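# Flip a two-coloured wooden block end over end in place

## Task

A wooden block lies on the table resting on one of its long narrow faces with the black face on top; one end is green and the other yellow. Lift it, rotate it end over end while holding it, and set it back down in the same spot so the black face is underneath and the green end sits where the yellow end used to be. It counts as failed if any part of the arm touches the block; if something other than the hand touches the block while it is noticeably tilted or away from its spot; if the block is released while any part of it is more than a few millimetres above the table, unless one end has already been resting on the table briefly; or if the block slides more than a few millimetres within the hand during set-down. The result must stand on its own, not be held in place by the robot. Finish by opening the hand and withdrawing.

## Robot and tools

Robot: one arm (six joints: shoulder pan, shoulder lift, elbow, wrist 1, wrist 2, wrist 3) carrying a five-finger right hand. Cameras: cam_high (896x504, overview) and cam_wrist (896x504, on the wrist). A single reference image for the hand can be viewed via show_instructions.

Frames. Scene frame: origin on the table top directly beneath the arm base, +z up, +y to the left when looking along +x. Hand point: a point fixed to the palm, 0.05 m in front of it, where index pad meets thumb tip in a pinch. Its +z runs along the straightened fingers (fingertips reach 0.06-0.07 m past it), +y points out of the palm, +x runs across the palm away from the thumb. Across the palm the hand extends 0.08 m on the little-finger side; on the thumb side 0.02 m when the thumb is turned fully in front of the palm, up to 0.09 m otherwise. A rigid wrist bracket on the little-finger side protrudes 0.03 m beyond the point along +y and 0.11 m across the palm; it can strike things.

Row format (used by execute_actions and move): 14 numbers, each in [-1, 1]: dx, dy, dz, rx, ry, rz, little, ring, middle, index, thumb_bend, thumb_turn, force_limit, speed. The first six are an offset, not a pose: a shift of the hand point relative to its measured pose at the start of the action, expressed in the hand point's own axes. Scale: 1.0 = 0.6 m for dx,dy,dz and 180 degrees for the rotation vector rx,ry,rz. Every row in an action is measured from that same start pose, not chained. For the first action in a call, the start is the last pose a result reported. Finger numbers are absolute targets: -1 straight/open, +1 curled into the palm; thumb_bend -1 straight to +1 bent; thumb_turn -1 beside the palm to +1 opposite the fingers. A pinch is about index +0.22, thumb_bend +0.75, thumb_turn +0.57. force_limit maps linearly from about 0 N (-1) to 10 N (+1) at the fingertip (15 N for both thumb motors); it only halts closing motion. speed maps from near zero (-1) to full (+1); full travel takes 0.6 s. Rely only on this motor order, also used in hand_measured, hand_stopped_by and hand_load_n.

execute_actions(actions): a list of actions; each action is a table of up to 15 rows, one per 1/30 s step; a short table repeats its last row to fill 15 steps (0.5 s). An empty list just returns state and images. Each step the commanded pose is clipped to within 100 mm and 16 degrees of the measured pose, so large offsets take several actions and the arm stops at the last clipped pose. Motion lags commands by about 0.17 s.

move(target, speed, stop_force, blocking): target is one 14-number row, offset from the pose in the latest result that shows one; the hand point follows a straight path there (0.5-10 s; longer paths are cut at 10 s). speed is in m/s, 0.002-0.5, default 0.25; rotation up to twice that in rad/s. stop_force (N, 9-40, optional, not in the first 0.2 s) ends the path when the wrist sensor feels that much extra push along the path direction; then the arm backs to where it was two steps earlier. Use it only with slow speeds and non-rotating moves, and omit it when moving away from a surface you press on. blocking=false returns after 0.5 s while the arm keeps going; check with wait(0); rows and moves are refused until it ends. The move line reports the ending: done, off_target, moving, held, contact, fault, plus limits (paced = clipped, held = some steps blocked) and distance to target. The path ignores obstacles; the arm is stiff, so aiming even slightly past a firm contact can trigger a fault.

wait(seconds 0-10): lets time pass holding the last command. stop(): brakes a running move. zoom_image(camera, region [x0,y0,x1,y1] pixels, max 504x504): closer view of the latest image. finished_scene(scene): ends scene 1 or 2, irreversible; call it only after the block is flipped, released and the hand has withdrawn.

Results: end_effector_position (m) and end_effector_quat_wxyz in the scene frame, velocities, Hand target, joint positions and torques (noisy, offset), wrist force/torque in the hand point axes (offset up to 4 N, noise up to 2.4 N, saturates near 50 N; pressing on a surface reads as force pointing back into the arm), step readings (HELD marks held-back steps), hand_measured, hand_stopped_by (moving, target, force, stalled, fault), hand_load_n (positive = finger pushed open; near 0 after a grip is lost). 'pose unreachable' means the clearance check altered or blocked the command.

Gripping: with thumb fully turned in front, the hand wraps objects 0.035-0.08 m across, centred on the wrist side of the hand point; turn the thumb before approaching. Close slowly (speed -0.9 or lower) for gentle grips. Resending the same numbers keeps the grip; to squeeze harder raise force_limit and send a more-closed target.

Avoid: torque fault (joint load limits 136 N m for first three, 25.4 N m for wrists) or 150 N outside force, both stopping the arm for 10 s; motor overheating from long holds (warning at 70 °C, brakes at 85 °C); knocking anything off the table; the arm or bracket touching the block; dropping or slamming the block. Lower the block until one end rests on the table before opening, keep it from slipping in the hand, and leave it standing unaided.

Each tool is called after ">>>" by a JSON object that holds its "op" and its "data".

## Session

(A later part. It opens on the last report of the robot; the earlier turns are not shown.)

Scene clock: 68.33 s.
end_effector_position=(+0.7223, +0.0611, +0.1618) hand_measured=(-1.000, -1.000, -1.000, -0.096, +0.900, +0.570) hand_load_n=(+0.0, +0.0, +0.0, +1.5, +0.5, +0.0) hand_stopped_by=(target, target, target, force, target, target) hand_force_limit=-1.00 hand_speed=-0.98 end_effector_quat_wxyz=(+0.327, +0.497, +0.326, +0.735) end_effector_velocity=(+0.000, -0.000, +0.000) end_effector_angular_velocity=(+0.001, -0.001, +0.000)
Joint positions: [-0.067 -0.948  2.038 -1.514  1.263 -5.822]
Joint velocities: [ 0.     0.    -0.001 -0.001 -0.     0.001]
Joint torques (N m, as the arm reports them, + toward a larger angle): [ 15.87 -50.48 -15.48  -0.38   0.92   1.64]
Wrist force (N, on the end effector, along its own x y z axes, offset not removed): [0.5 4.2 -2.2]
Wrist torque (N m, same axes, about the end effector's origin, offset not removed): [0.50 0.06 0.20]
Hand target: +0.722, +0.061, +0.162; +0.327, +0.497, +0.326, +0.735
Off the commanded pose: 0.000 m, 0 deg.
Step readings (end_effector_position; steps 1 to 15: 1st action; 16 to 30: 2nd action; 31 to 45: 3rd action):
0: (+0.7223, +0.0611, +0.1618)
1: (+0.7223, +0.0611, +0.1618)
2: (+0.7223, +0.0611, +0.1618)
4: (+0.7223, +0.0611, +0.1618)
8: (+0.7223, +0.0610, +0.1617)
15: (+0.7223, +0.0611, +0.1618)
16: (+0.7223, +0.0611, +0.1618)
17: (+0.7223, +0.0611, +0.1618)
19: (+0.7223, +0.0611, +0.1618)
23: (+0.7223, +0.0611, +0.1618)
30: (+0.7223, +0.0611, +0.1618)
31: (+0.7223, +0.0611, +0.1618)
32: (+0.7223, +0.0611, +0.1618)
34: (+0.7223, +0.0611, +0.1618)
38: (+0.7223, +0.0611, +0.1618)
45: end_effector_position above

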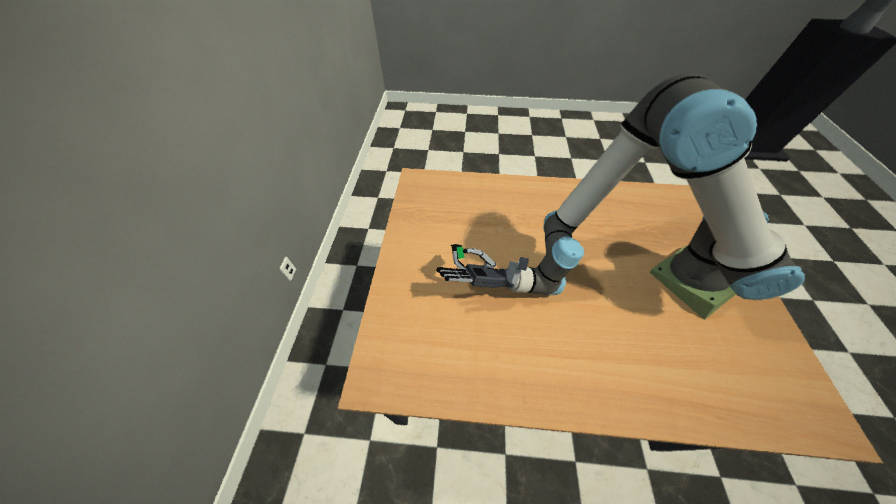

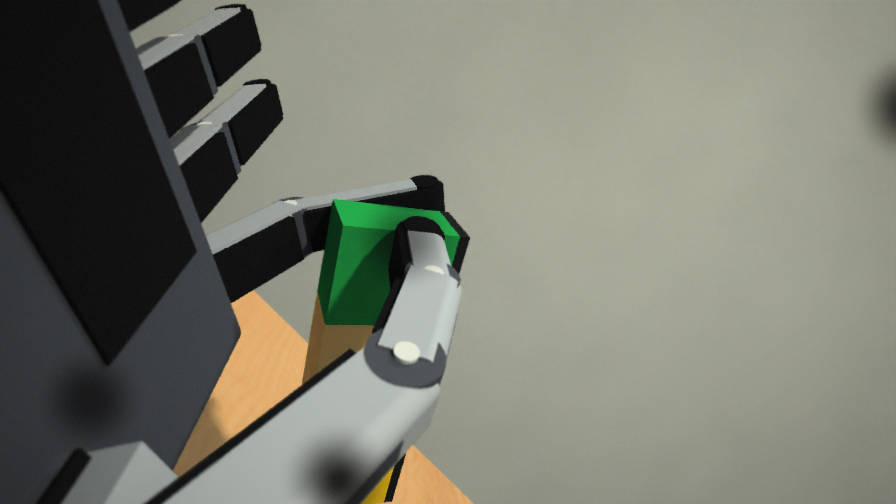

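>>> {"op": "execute_actions", "data": {"actions": [[[0,0,0,0,0,0,-1,-1,-1,0.3,0.9,0.57,0.7,-0.93]],[[0,0,0,0,0,0,-1,-1,-1,0.3,0.9,0.57,0.7,-0.93]]]}}

>>> {"op": "move", "data": {"target": [0,0,0,0,-0.249,0.689,-1,-1,-1,0.3,0.9,0.57,0.7,-0.93], "speed": 0.2}}

Scene clock: 72.57 s.
end_effector_position=(+0.7223, +0.0611, +0.1618) hand_measured=(-1.000, -1.000, -1.000, -0.072, +0.898, +0.570) hand_load_n=(+0.0, +0.0, +0.0, +9.5, +1.5, +0.0) hand_stopped_by=(target, target, target, force, target, target) hand_force_limit=0.70 hand_speed=-0.93 end_effector_quat_wxyz=(+0.327, +0.497, +0.326, +0.735) end_effector_velocity=(-0.000, -0.000, -0.000) end_effector_angular_velocity=(-0.000, +0.001, -0.000)
Joint positions: [-0.067 -0.948  2.038 -1.514  1.263 -5.822]
Joint velocities: [-0.    -0.     0.001 -0.     0.    -0.   ]
Joint torques (N m, as the arm reports them, + toward a larger angle): [ 14.52 -49.38 -15.76  -0.42   1.07   1.44]
Wrist force (N, on the end effector, along its own x y z axes, offset not removed): [0.8 0.3 -0.5]
Wrist torque (N m, same axes, about the end effector's origin, offset not removed): [0.11 -0.08 0.11]
Hand target: +0.722, +0.061, +0.162; +0.327, +0.497, +0.326, +0.735
Off the commanded pose: 0.000 m, 0 deg.
Step readings (end_effector_position; steps 1 to 15: 1st action; 16 to 30: 2nd action):
0: (+0.7223, +0.0611, +0.1618)
1: (+0.7223, +0.0611, +0.1618)
2: (+0.7223, +0.0611, +0.1618)
4: (+0.7223, +0.0611, +0.1618)
8: (+0.7223, +0.0611, +0.1618)
15: (+0.7223, +0.0611, +0.1618)
16: (+0.7223, +0.0611, +0.1618)
17: (+0.7223, +0.0611, +0.1618)
19: (+0.7223, +0.0611, +0.1618)
23: (+0.7223, +0.0611, +0.1618)
30: end_effector_position above

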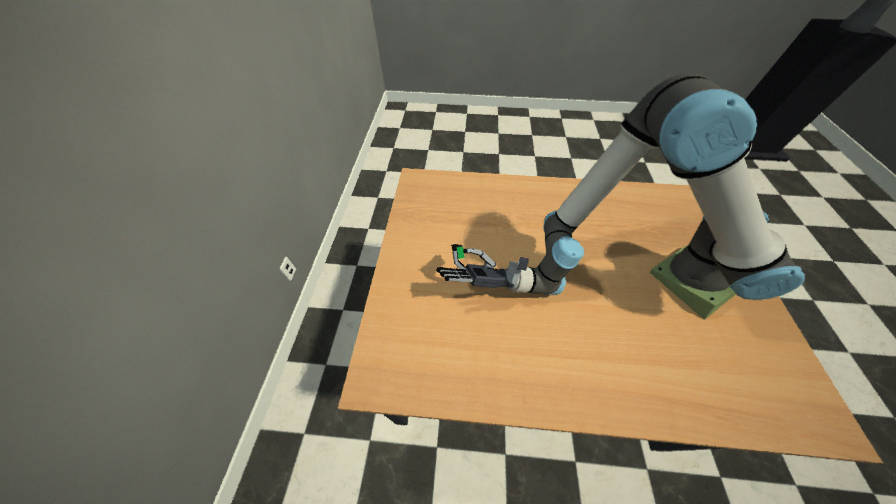

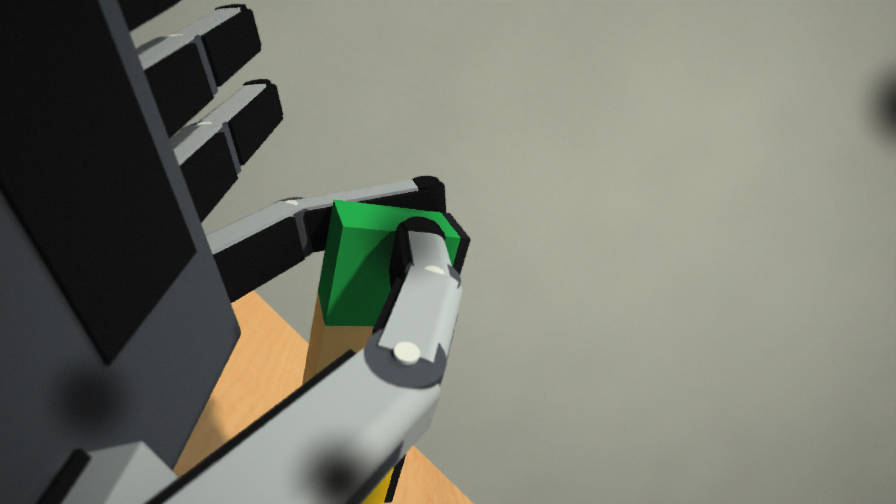

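Scene clock: 78.80 s.
end_effector_position=(+0.7226, +0.0612, +0.1616) hand_measured=(-1.000, -1.000, -1.000, -0.072, +0.898, +0.570) hand_load_n=(+0.0, +0.0, +0.0, +9.5, +2.0, +0.0) hand_stopped_by=(target, target, target, force, target, target) hand_force_limit=0.70 hand_speed=-0.93 end_effector_quat_wxyz=(-0.396, +0.711, -0.396, +0.426) end_effector_velocity=(-0.000, +0.000, -0.000) end_effector_angular_velocity=(+0.009, +0.003, +0.001)
Joint positions: [-0.132 -1.298  1.672 -0.137  1.251 -3.774]
Joint velocities: [-0.002  0.001 -0.001  0.003 -0.006  0.007]
Joint torques (N m, as the arm reports them, + toward a larger angle): [  2.57 -29.39 -32.33   2.01  -2.68   1.58]
Wrist force (N, on the end effector, along its own x y z axes, offset not removed): [-0.7 -3.5 -2.8]
Wrist torque (N m, same axes, about the end effector's origin, offset not removed): [-0.41 0.31 -0.04]
Hand target: +0.723, +0.061, +0.162; -0.396, +0.711, -0.396, +0.426
Off the commanded pose: 0.000 m, 0 deg.
move: done

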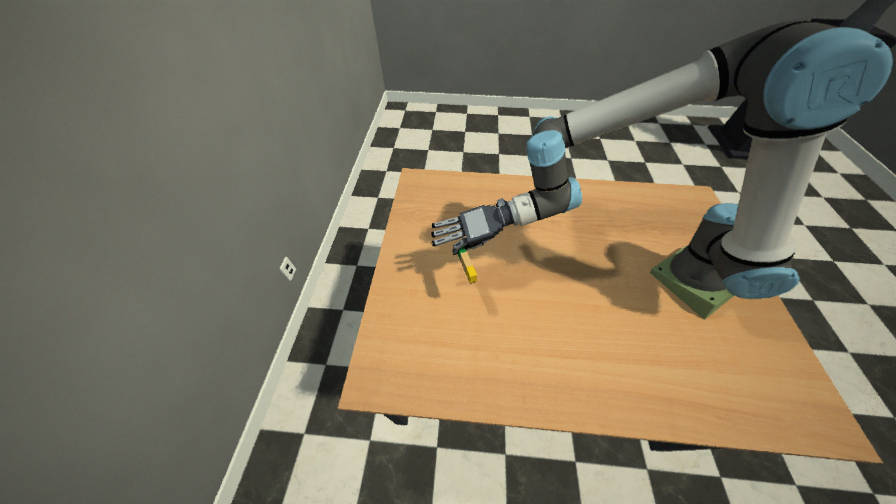

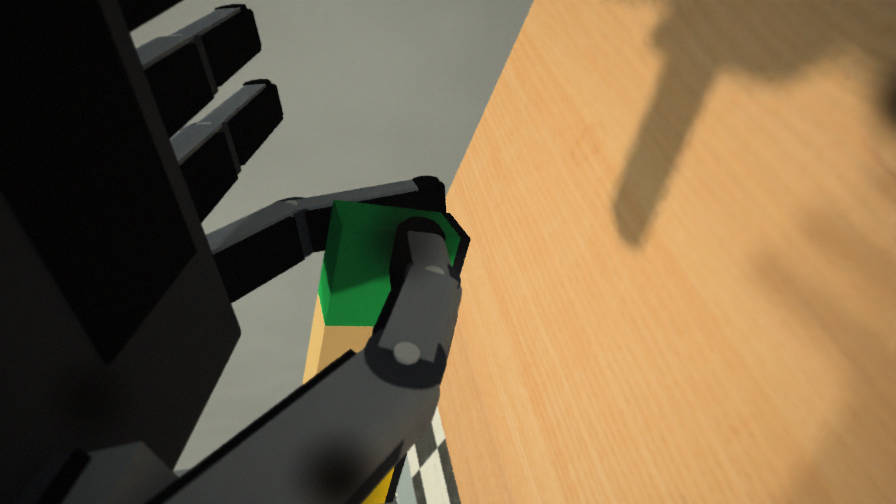

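>>> {"op": "move", "data": {"target": [0.073,0.23,0.082,0,0,0,-1,-1,-1,0.3,0.9,0.57,0.7,-0.93], "speed": 0.12}}

>>> {"op": "zoom_image", "data": {"camera": "cam_high", "region": [400,210,540,310]}}

Scene clock: 83.97 s.
end_effector_position=(+0.7509, -0.0186, +0.0345) hand_measured=(-1.000, -1.000, -1.000, -0.072, +0.898, +0.570) hand_load_n=(+0.0, +0.0, +0.0, +9.5, +2.0, +0.0) hand_stopped_by=(target, target, target, force, target, target) hand_force_limit=0.70 hand_speed=-0.93 end_effector_quat_wxyz=(-0.396, +0.711, -0.396, +0.426) end_effector_velocity=(+0.001, -0.001, -0.001) end_effector_angular_velocity=(-0.001, -0.001, +0.000)
Joint positions: [-0.318 -1.088  1.663 -0.318  1.07  -3.824]
Joint velocities: [-0.002  0.004 -0.003 -0.001 -0.002 -0.001]
Joint torques (N m, as the arm reports them, + toward a larger angle): [  3.37 -33.76 -26.65  -2.42  -2.16  -1.55]
Wrist force (N, on the end effector, along its own x y z axes, offset not removed): [0.9 3.3 -3.3]
Wrist torque (N m, same axes, about the end effector's origin, offset not removed): [0.58 0.20 0.25]
Hand target: +0.751, -0.019, +0.034; -0.396, +0.711, -0.396, +0.426
Off the commanded pose: 0.000 m, 0 deg.
move: done

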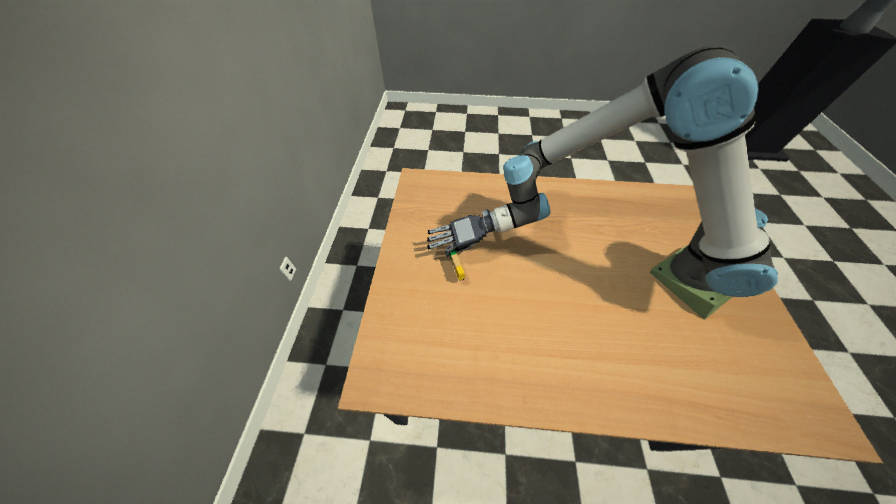

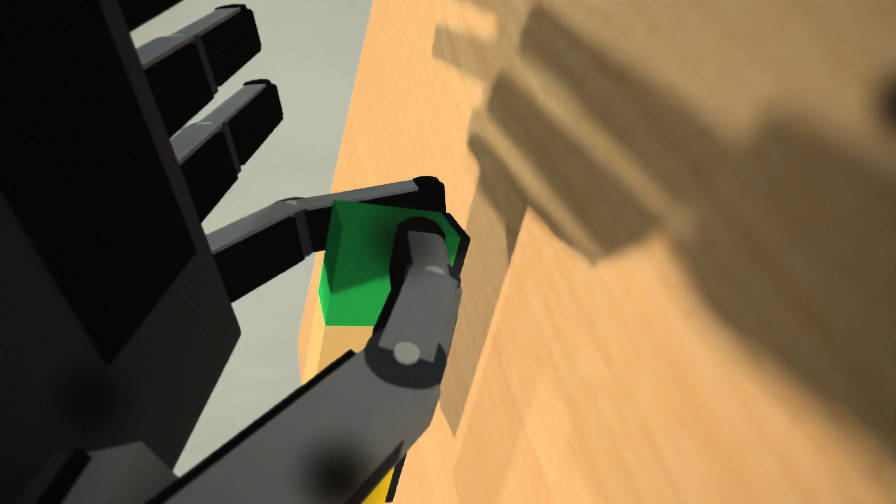

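Region (400, 210, 540, 310) of cam_high's 896x504 image, scaled by 3.600, with more detail than that image has; it fills the top 360 rows of this view, and the rest is white.

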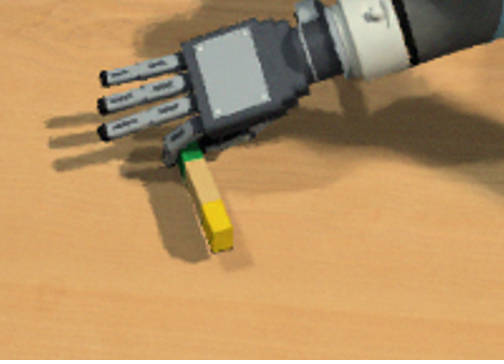

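>>> {"op": "move", "data": {"target": [-0.0073,0.0225,0.008,-0.006,0.02,0.007,-1,-1,-1,0.3,0.9,0.57,0.7,-0.93], "speed": 0.02}}

>>> {"op": "zoom_image", "data": {"camera": "cam_high", "region": [400,210,540,310]}}

Scene clock: 88.27 s.
end_effector_position=(+0.7509, -0.0187, +0.0197) hand_measured=(-1.000, -1.000, -1.000, -0.072, +0.898, +0.570) hand_load_n=(+0.0, +0.0, +0.0, +9.5, +2.0, +0.0) hand_stopped_by=(target, target, target, force, target, target) hand_force_limit=0.70 hand_speed=-0.93 end_effector_quat_wxyz=(-0.381, +0.696, -0.419, +0.440) end_effector_velocity=(-0.000, +0.000, -0.002) end_effector_angular_velocity=(+0.002, +0.001, -0.007)
Joint positions: [-0.299 -1.075  1.695 -0.393  1.149 -3.785]
Joint velocities: [ 0.002  0.002  0.004 -0.008  0.008  0.005]
Joint torques (N m, as the arm reports them, + toward a larger angle): [ 13.48 -35.53  -1.81  -2.76   1.15   1.52]
Wrist force (N, on the end effector, along its own x y z axes, offset not removed): [-2.7 -1.4 -5.2]
Wrist torque (N m, same axes, about the end effector's origin, offset not removed): [0.10 0.56 -0.21]
Hand target: +0.751, -0.019, +0.020; -0.381, +0.696, -0.420, +0.440
Off the commanded pose: 0.000 m, 0 deg.
move: done

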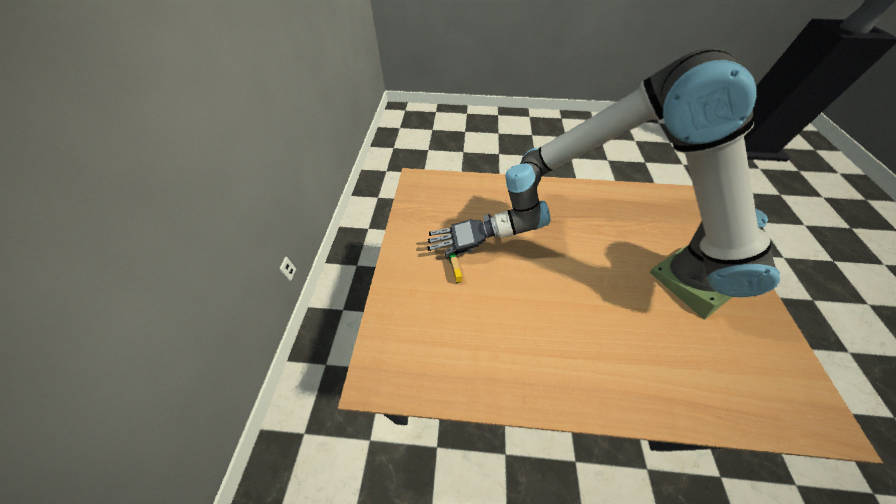

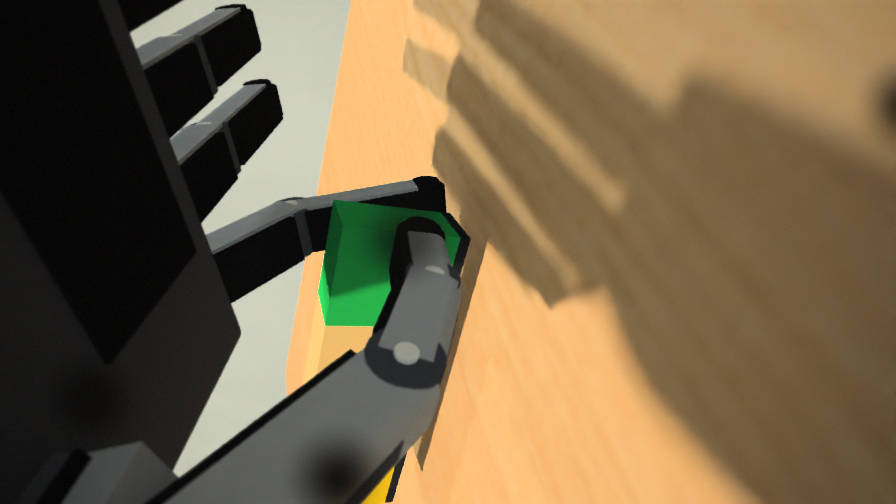

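Region (400, 210, 540, 310) of cam_high's 896x504 image, scaled by 3.600, with more detail than that image has; it fills the top 360 rows of this view, and the rest is white.

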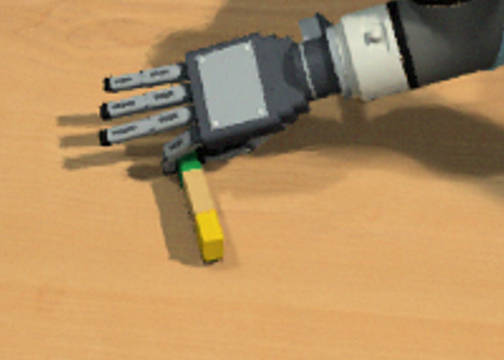

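>>> {"op": "move", "data": {"target": [-0.003,0.009,0.0032,0.003,-0.01,-0.0035,-1,-1,-1,0.3,0.9,0.57,0.7,-0.93], "speed": 0.008}}

Scene clock: 92.37 s.
end_effector_position=(+0.7509, -0.0186, +0.0137) hand_measured=(-1.000, -1.000, -1.000, -0.072, +0.898, +0.570) hand_load_n=(+0.0, +0.0, +0.0, +9.5, +2.0, +0.0) hand_stopped_by=(target, target, target, force, target, target) hand_force_limit=0.70 hand_speed=-0.93 end_effector_quat_wxyz=(-0.389, +0.704, -0.408, +0.433) end_effector_velocity=(-0.000, +0.000, -0.001) end_effector_angular_velocity=(-0.001, +0.000, +0.004)
Joint positions: [-0.313 -1.06   1.684 -0.382  1.106 -3.805]
Joint velocities: [-0.001  0.002  0.     0.    -0.004 -0.004]
Joint torques (N m, as the arm reports them, + toward a larger angle): [  3.41 -34.59 -27.75   2.05  -2.27  -2.  ]
Wrist force (N, on the end effector, along its own x y z axes, offset not removed): [1.8 1.3 -2.6]
Wrist torque (N m, same axes, about the end effector's origin, offset not removed): [0.31 -0.22 0.32]
Hand target: +0.751, -0.019, +0.014; -0.389, +0.704, -0.407, +0.433
Off the commanded pose: 0.000 m, 0 deg.
move: done

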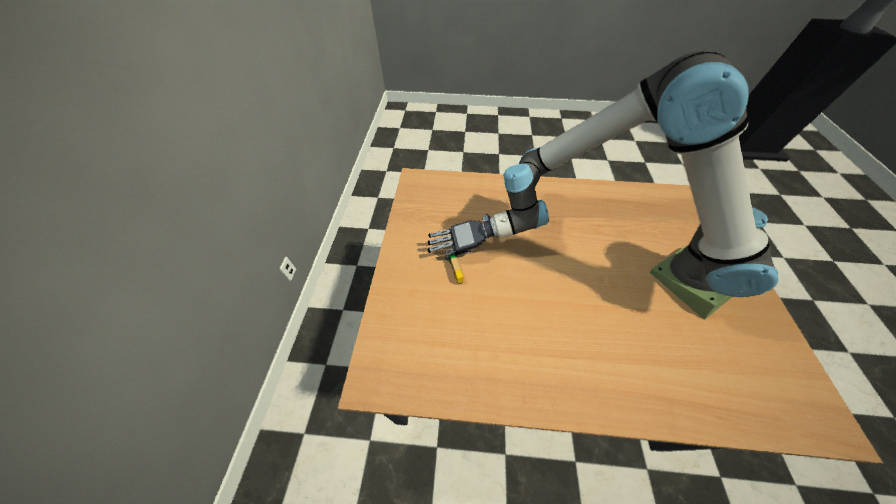

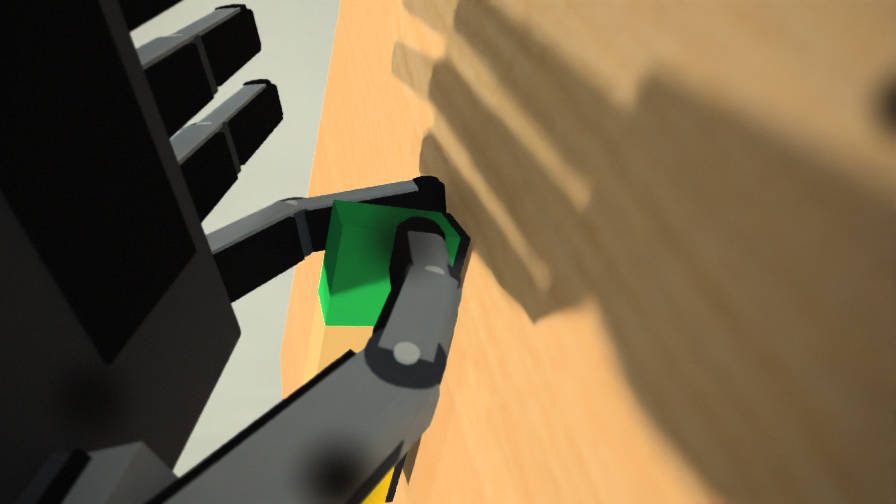

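Nearly down; 1.5 mm more with a small tilt.

>>> {"op": "move", "data": {"target": [-0.0007,0.0022,0.0008,0,0.003,-0.008,-1,-1,-1,0.3,0.9,0.57,0.7,-0.93], "speed": 0.005}}

>>> {"op": "zoom_image", "data": {"camera": "cam_wrist", "region": [300,200,604,504]}}

Scene clock: 97.47 s.
end_effector_position=(+0.7509, -0.0186, +0.0123) hand_measured=(-1.000, -1.000, -1.000, -0.072, +0.898, +0.570) hand_load_n=(+0.0, +0.0, +0.0, +9.5, +1.5, +0.0) hand_stopped_by=(target, target, target, force, target, target) hand_force_limit=0.70 hand_speed=-0.93 end_effector_quat_wxyz=(-0.381, +0.707, -0.401, +0.441) end_effector_velocity=(-0.000, -0.000, -0.000) end_effector_angular_velocity=(-0.002, +0.000, -0.000)
Joint positions: [-0.307 -1.06   1.692 -0.397  1.118 -3.826]
Joint velocities: [-0.    -0.     0.001  0.     0.    -0.002]
Joint torques (N m, as the arm reports them, + toward a larger angle): [ 11.83 -42.05   4.93  -1.08   3.01  -2.28]
Wrist force (N, on the end effector, along its own x y z axes, offset not removed): [2.2 -18.9 -9.2]
Wrist torque (N m, same axes, about the end effector's origin, offset not removed): [-0.18 0.29 0.22]
Hand target: +0.751, -0.019, +0.012; -0.381, +0.707, -0.401, +0.442
Off the commanded pose: 0.000 m, 0 deg.
move: done

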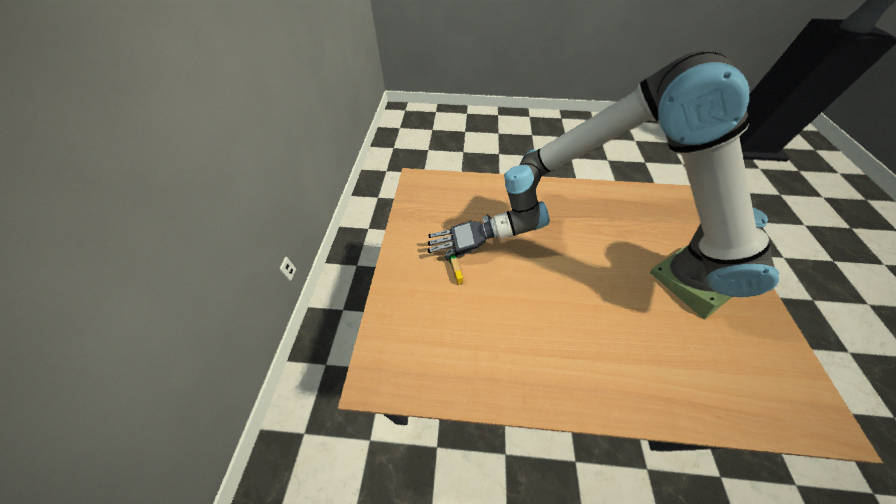

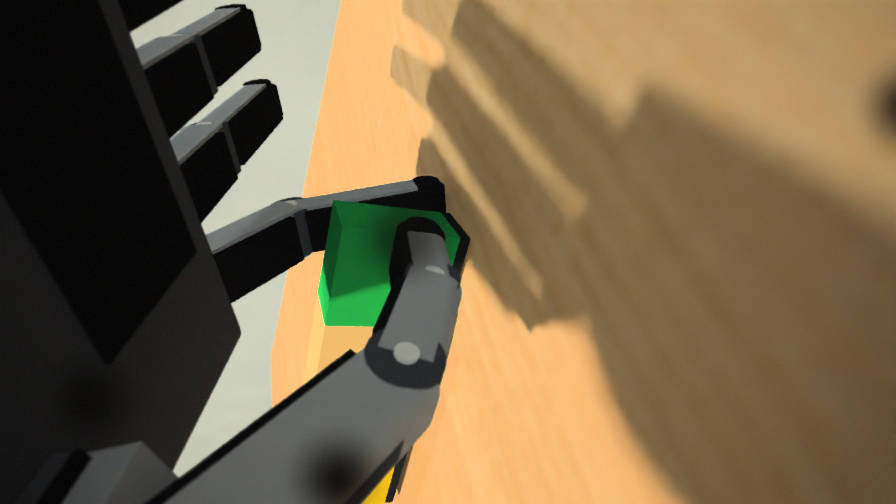

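Region (300, 200, 604, 504) of cam_wrist's 896x504 image, scaled by 1.658, with more detail than that image has.

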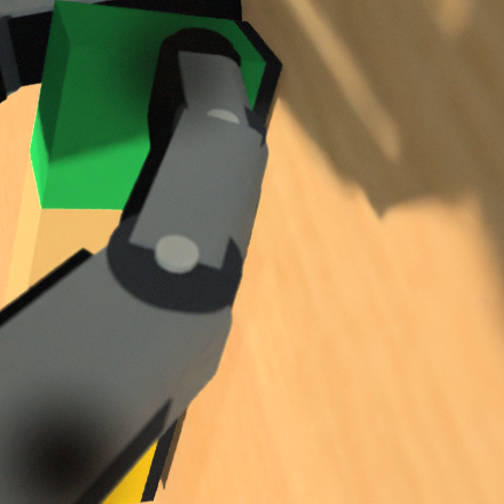

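Contact. Ease up 0.5 mm, tilt a bit more, then loosen.

>>> {"op": "move", "data": {"target": [0.0003,-0.0008,-0.0003,0,0.003,-0.008,-1,-1,-1,0.3,0.9,0.57,0.7,-0.93], "speed": 0.02}}

>>> {"op": "execute_actions", "data": {"actions": [[[0,0,0,0,0,0,-1,-1,-1,-0.095,0.9,0.57,-1,-0.97]],[[0,0,0,0,0,0,-1,-1,-1,-0.095,0.9,0.57,-1,-0.97]],[[0,0,0,0,0,0,-1,-1,-1,-0.095,0.9,0.57,-1,-0.97]],[[0,0,0,0,0,0,-1,-1,-1,-0.095,0.9,0.57,-1,-0.97]],[[0,0,0,0,0,0,-1,-1,-1,-0.4,0.9,0.57,-1,-0.9]],[[0,0,0,0,0,0,-1,-1,-1,-0.4,0.9,0.57,-1,-0.9]],[[0,0,0,0,0,0,-1,-1,-1,-0.4,0.9,0.57,-1,-0.9]],[[0,0,-0.006,0,0,0,-1,-1,-1,-0.4,0.9,0.57,-1,-0.9]]]}}

>>> {"op": "move", "data": {"target": [0.1,-0.15,-0.055,0,0,0,-1,-1,-1,-0.4,0.9,0.57,-1,-0.9], "speed": 0.1}}

Scene clock: 102.83 s.
end_effector_position=(+0.7509, -0.0187, +0.0128) hand_measured=(-1.000, -1.000, -1.000, -0.074, +0.898, +0.570) hand_load_n=(+0.0, +0.0, +0.0, +10.0, +1.5, +0.0) hand_stopped_by=(target, target, target, force, target, target) hand_force_limit=0.70 hand_speed=-0.93 end_effector_quat_wxyz=(-0.374, +0.709, -0.394, +0.449) end_effector_velocity=(+0.001, -0.000, +0.001) end_effector_angular_velocity=(-0.007, -0.004, -0.000)
Joint positions: [-0.301 -1.063  1.7   -0.409  1.131 -3.846]
Joint velocities: [ 0.001 -0.001  0.001 -0.003  0.003 -0.006]
Joint torques (N m, as the arm reports them, + toward a larger angle): [ 12.45 -48.44   3.17  -1.34   2.75  -1.83]
Wrist force (N, on the end effector, along its own x y z axes, offset not removed): [3.0 -7.0 -5.3]
Wrist torque (N m, same axes, about the end effector's origin, offset not removed): [0.62 -0.27 0.46]
Hand target: +0.751, -0.019, +0.013; -0.374, +0.710, -0.393, +0.450
Off the commanded pose: 0.000 m, 0 deg.
move: done

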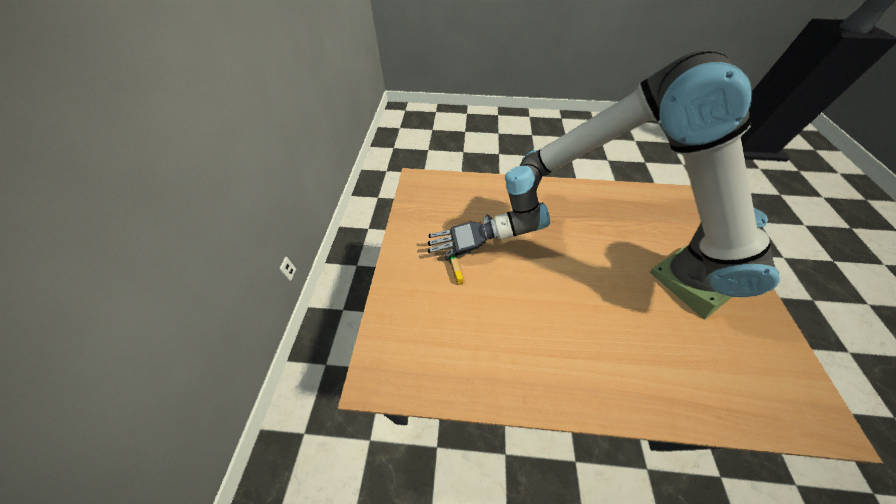

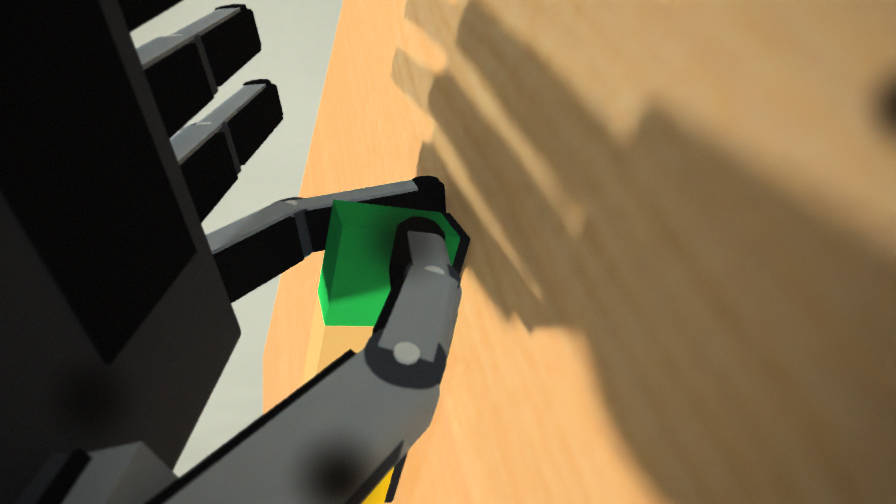

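Scene clock: 106.83 s.
end_effector_position=(+0.7475, -0.0193, +0.0140) hand_measured=(-1.000, -1.000, -1.000, -0.400, +0.900, +0.570) hand_load_n=(+0.0, +0.0, +0.0, +0.0, +0.0, +0.0) hand_stopped_by=(target, target, target, moving, target, target) hand_force_limit=-1.00 hand_speed=-0.90 end_effector_quat_wxyz=(-0.374, +0.709, -0.394, +0.449) end_effector_velocity=(-0.000, -0.000, +0.000) end_effector_angular_velocity=(+0.000, +0.001, -0.001)
Joint positions: [-0.304 -1.071  1.71  -0.411  1.128 -3.847]
Joint velocities: [-0.001 -0.001 -0.     0.001  0.     0.   ]
Joint torques (N m, as the arm reports them, + toward a larger angle): [  3.25 -52.43   0.74  -2.38  -2.04  -1.69]
Wrist force (N, on the end effector, along its own x y z axes, offset not removed): [1.1 0.1 -3.2]
Wrist torque (N m, same axes, about the end effector's origin, offset not removed): [-0.08 0.03 0.06]
Hand target: +0.747, -0.019, +0.014; -0.374, +0.709, -0.394, +0.449
Off the commanded pose: 0.000 m, 0 deg.
Step readings (end_effector_position; steps 1 to 15: 1st action; 16 to 30: 2nd action; 31 to 45: 3rd action; 46 to 60: 4th action; 61 to 75: 5th action; 76 to 90: 6th action; 91 to 105: 7th action; 106 to 120: 8th action):
0: (+0.7509, -0.0187, +0.0128)
1: (+0.7509, -0.0187, +0.0128)
2: (+0.7509, -0.0187, +0.0128)
4: (+0.7509, -0.0187, +0.0128)
8: (+0.7509, -0.0187, +0.0128)
15: (+0.7509, -0.0186, +0.0128)
16: (+0.7509, -0.0186, +0.0128)
17: (+0.7509, -0.0186, +0.0128)
19: (+0.7509, -0.0186, +0.0128)
23: (+0.7509, -0.0186, +0.0128)
30: (+0.7509, -0.0186, +0.0128)
31: (+0.7509, -0.0186, +0.0128)
32: (+0.7509, -0.0186, +0.0128)
34: (+0.7509, -0.0186, +0.0128)
38: (+0.7509, -0.0186, +0.0128)
45: (+0.7509, -0.0186, +0.0128)
46: (+0.7509, -0.0186, +0.0128)
47: (+0.7509, -0.0186, +0.0128)
49: (+0.7509, -0.0186, +0.0128)
53: (+0.7509, -0.0186, +0.0128)
60: (+0.7509, -0.0186, +0.0128)
61: (+0.7509, -0.0186, +0.0128)
62: (+0.7509, -0.0186, +0.0128)
64: (+0.7509, -0.0186, +0.0128)
68: (+0.7509, -0.0186, +0.0128)
75: (+0.7509, -0.0186, +0.0128)
76: (+0.7509, -0.0186, +0.0128)
77: (+0.7509, -0.0186, +0.0128)
79: (+0.7509, -0.0186, +0.0128)
83: (+0.7509, -0.0186, +0.0128)
90: (+0.7509, -0.0186, +0.0128)
91: (+0.7509, -0.0186, +0.0128)
92: (+0.7509, -0.0186, +0.0128)
94: (+0.7509, -0.0186, +0.0128)
98: (+0.7509, -0.0186, +0.0128)
105: (+0.7509, -0.0186, +0.0128)
106: (+0.7508, -0.0186, +0.0128)
107: (+0.7504, -0.0187, +0.0129)
109: (+0.7490, -0.0189, +0.0134)
113: (+0.7478, -0.0192, +0.0138)
120: end_effector_position above

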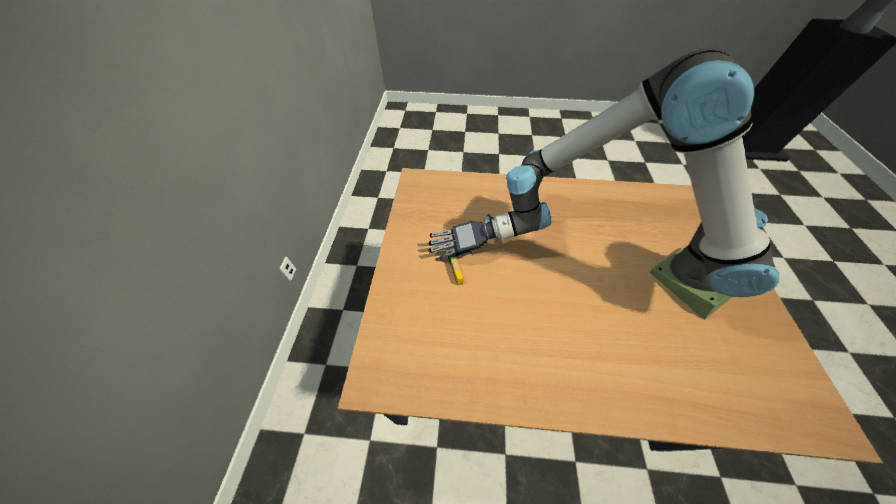

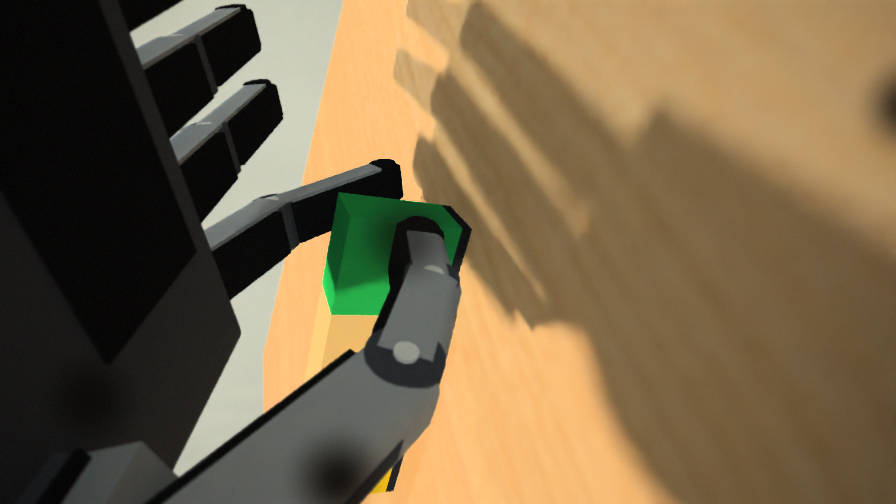

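Scene clock: 108.43 s.
end_effector_position=(+0.7540, -0.0418, +0.1244) hand_measured=(-1.000, -1.000, -1.000, -0.400, +0.900, +0.570) hand_load_n=(+0.0, +0.0, +0.0, +0.0, +0.0, +0.0) hand_stopped_by=(target, target, target, target, target, target) hand_force_limit=-1.00 hand_speed=-0.90 end_effector_quat_wxyz=(-0.374, +0.709, -0.394, +0.449) end_effector_velocity=(+0.000, -0.000, +0.002) end_effector_angular_velocity=(-0.000, -0.000, +0.001)
Joint positions: [-0.31  -1.223  1.611 -0.159  1.123 -3.848]
Joint velocities: [ 0.    -0.001 -0.003  0.004 -0.    -0.   ]
Joint torques (N m, as the arm reports them, + toward a larger angle): [  2.37 -51.55 -28.83   1.73  -2.22  -1.5 ]
Wrist force (N, on the end effector, along its own x y z axes, offset not removed): [1.6 0.4 0.2]
Wrist torque (N m, same axes, about the end effector's origin, offset not removed): [-0.14 -0.02 0.24]
Hand target: +0.754, -0.042, +0.125; -0.374, +0.709, -0.394, +0.449
Off the commanded pose: 0.000 m, 0 deg.
move: done

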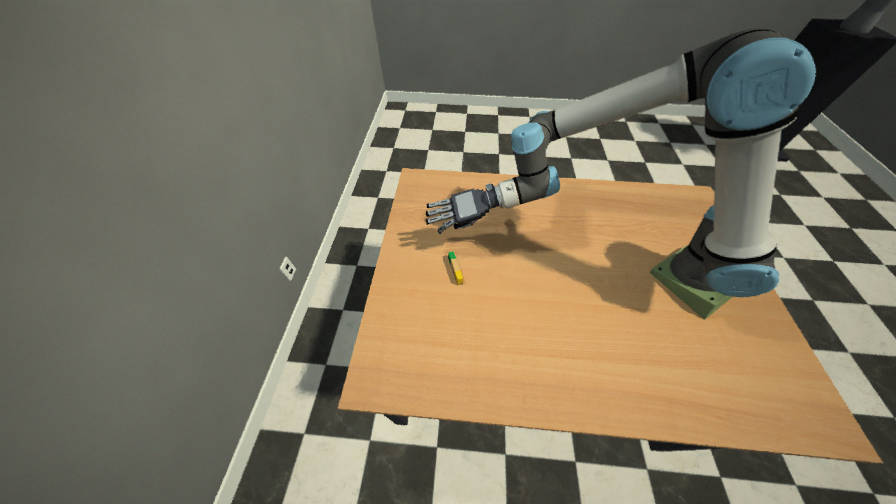

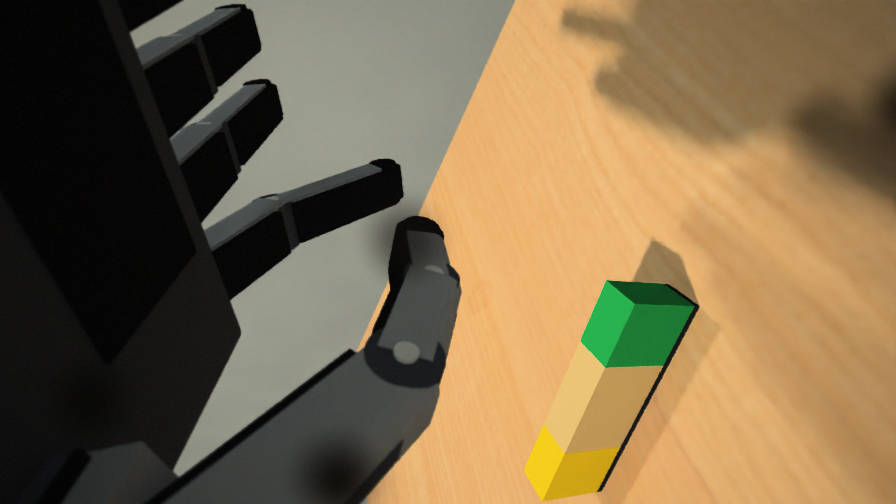

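>>> {"op": "finished_scene", "data": {"scene": 2}}

The scene is finished: the task was done.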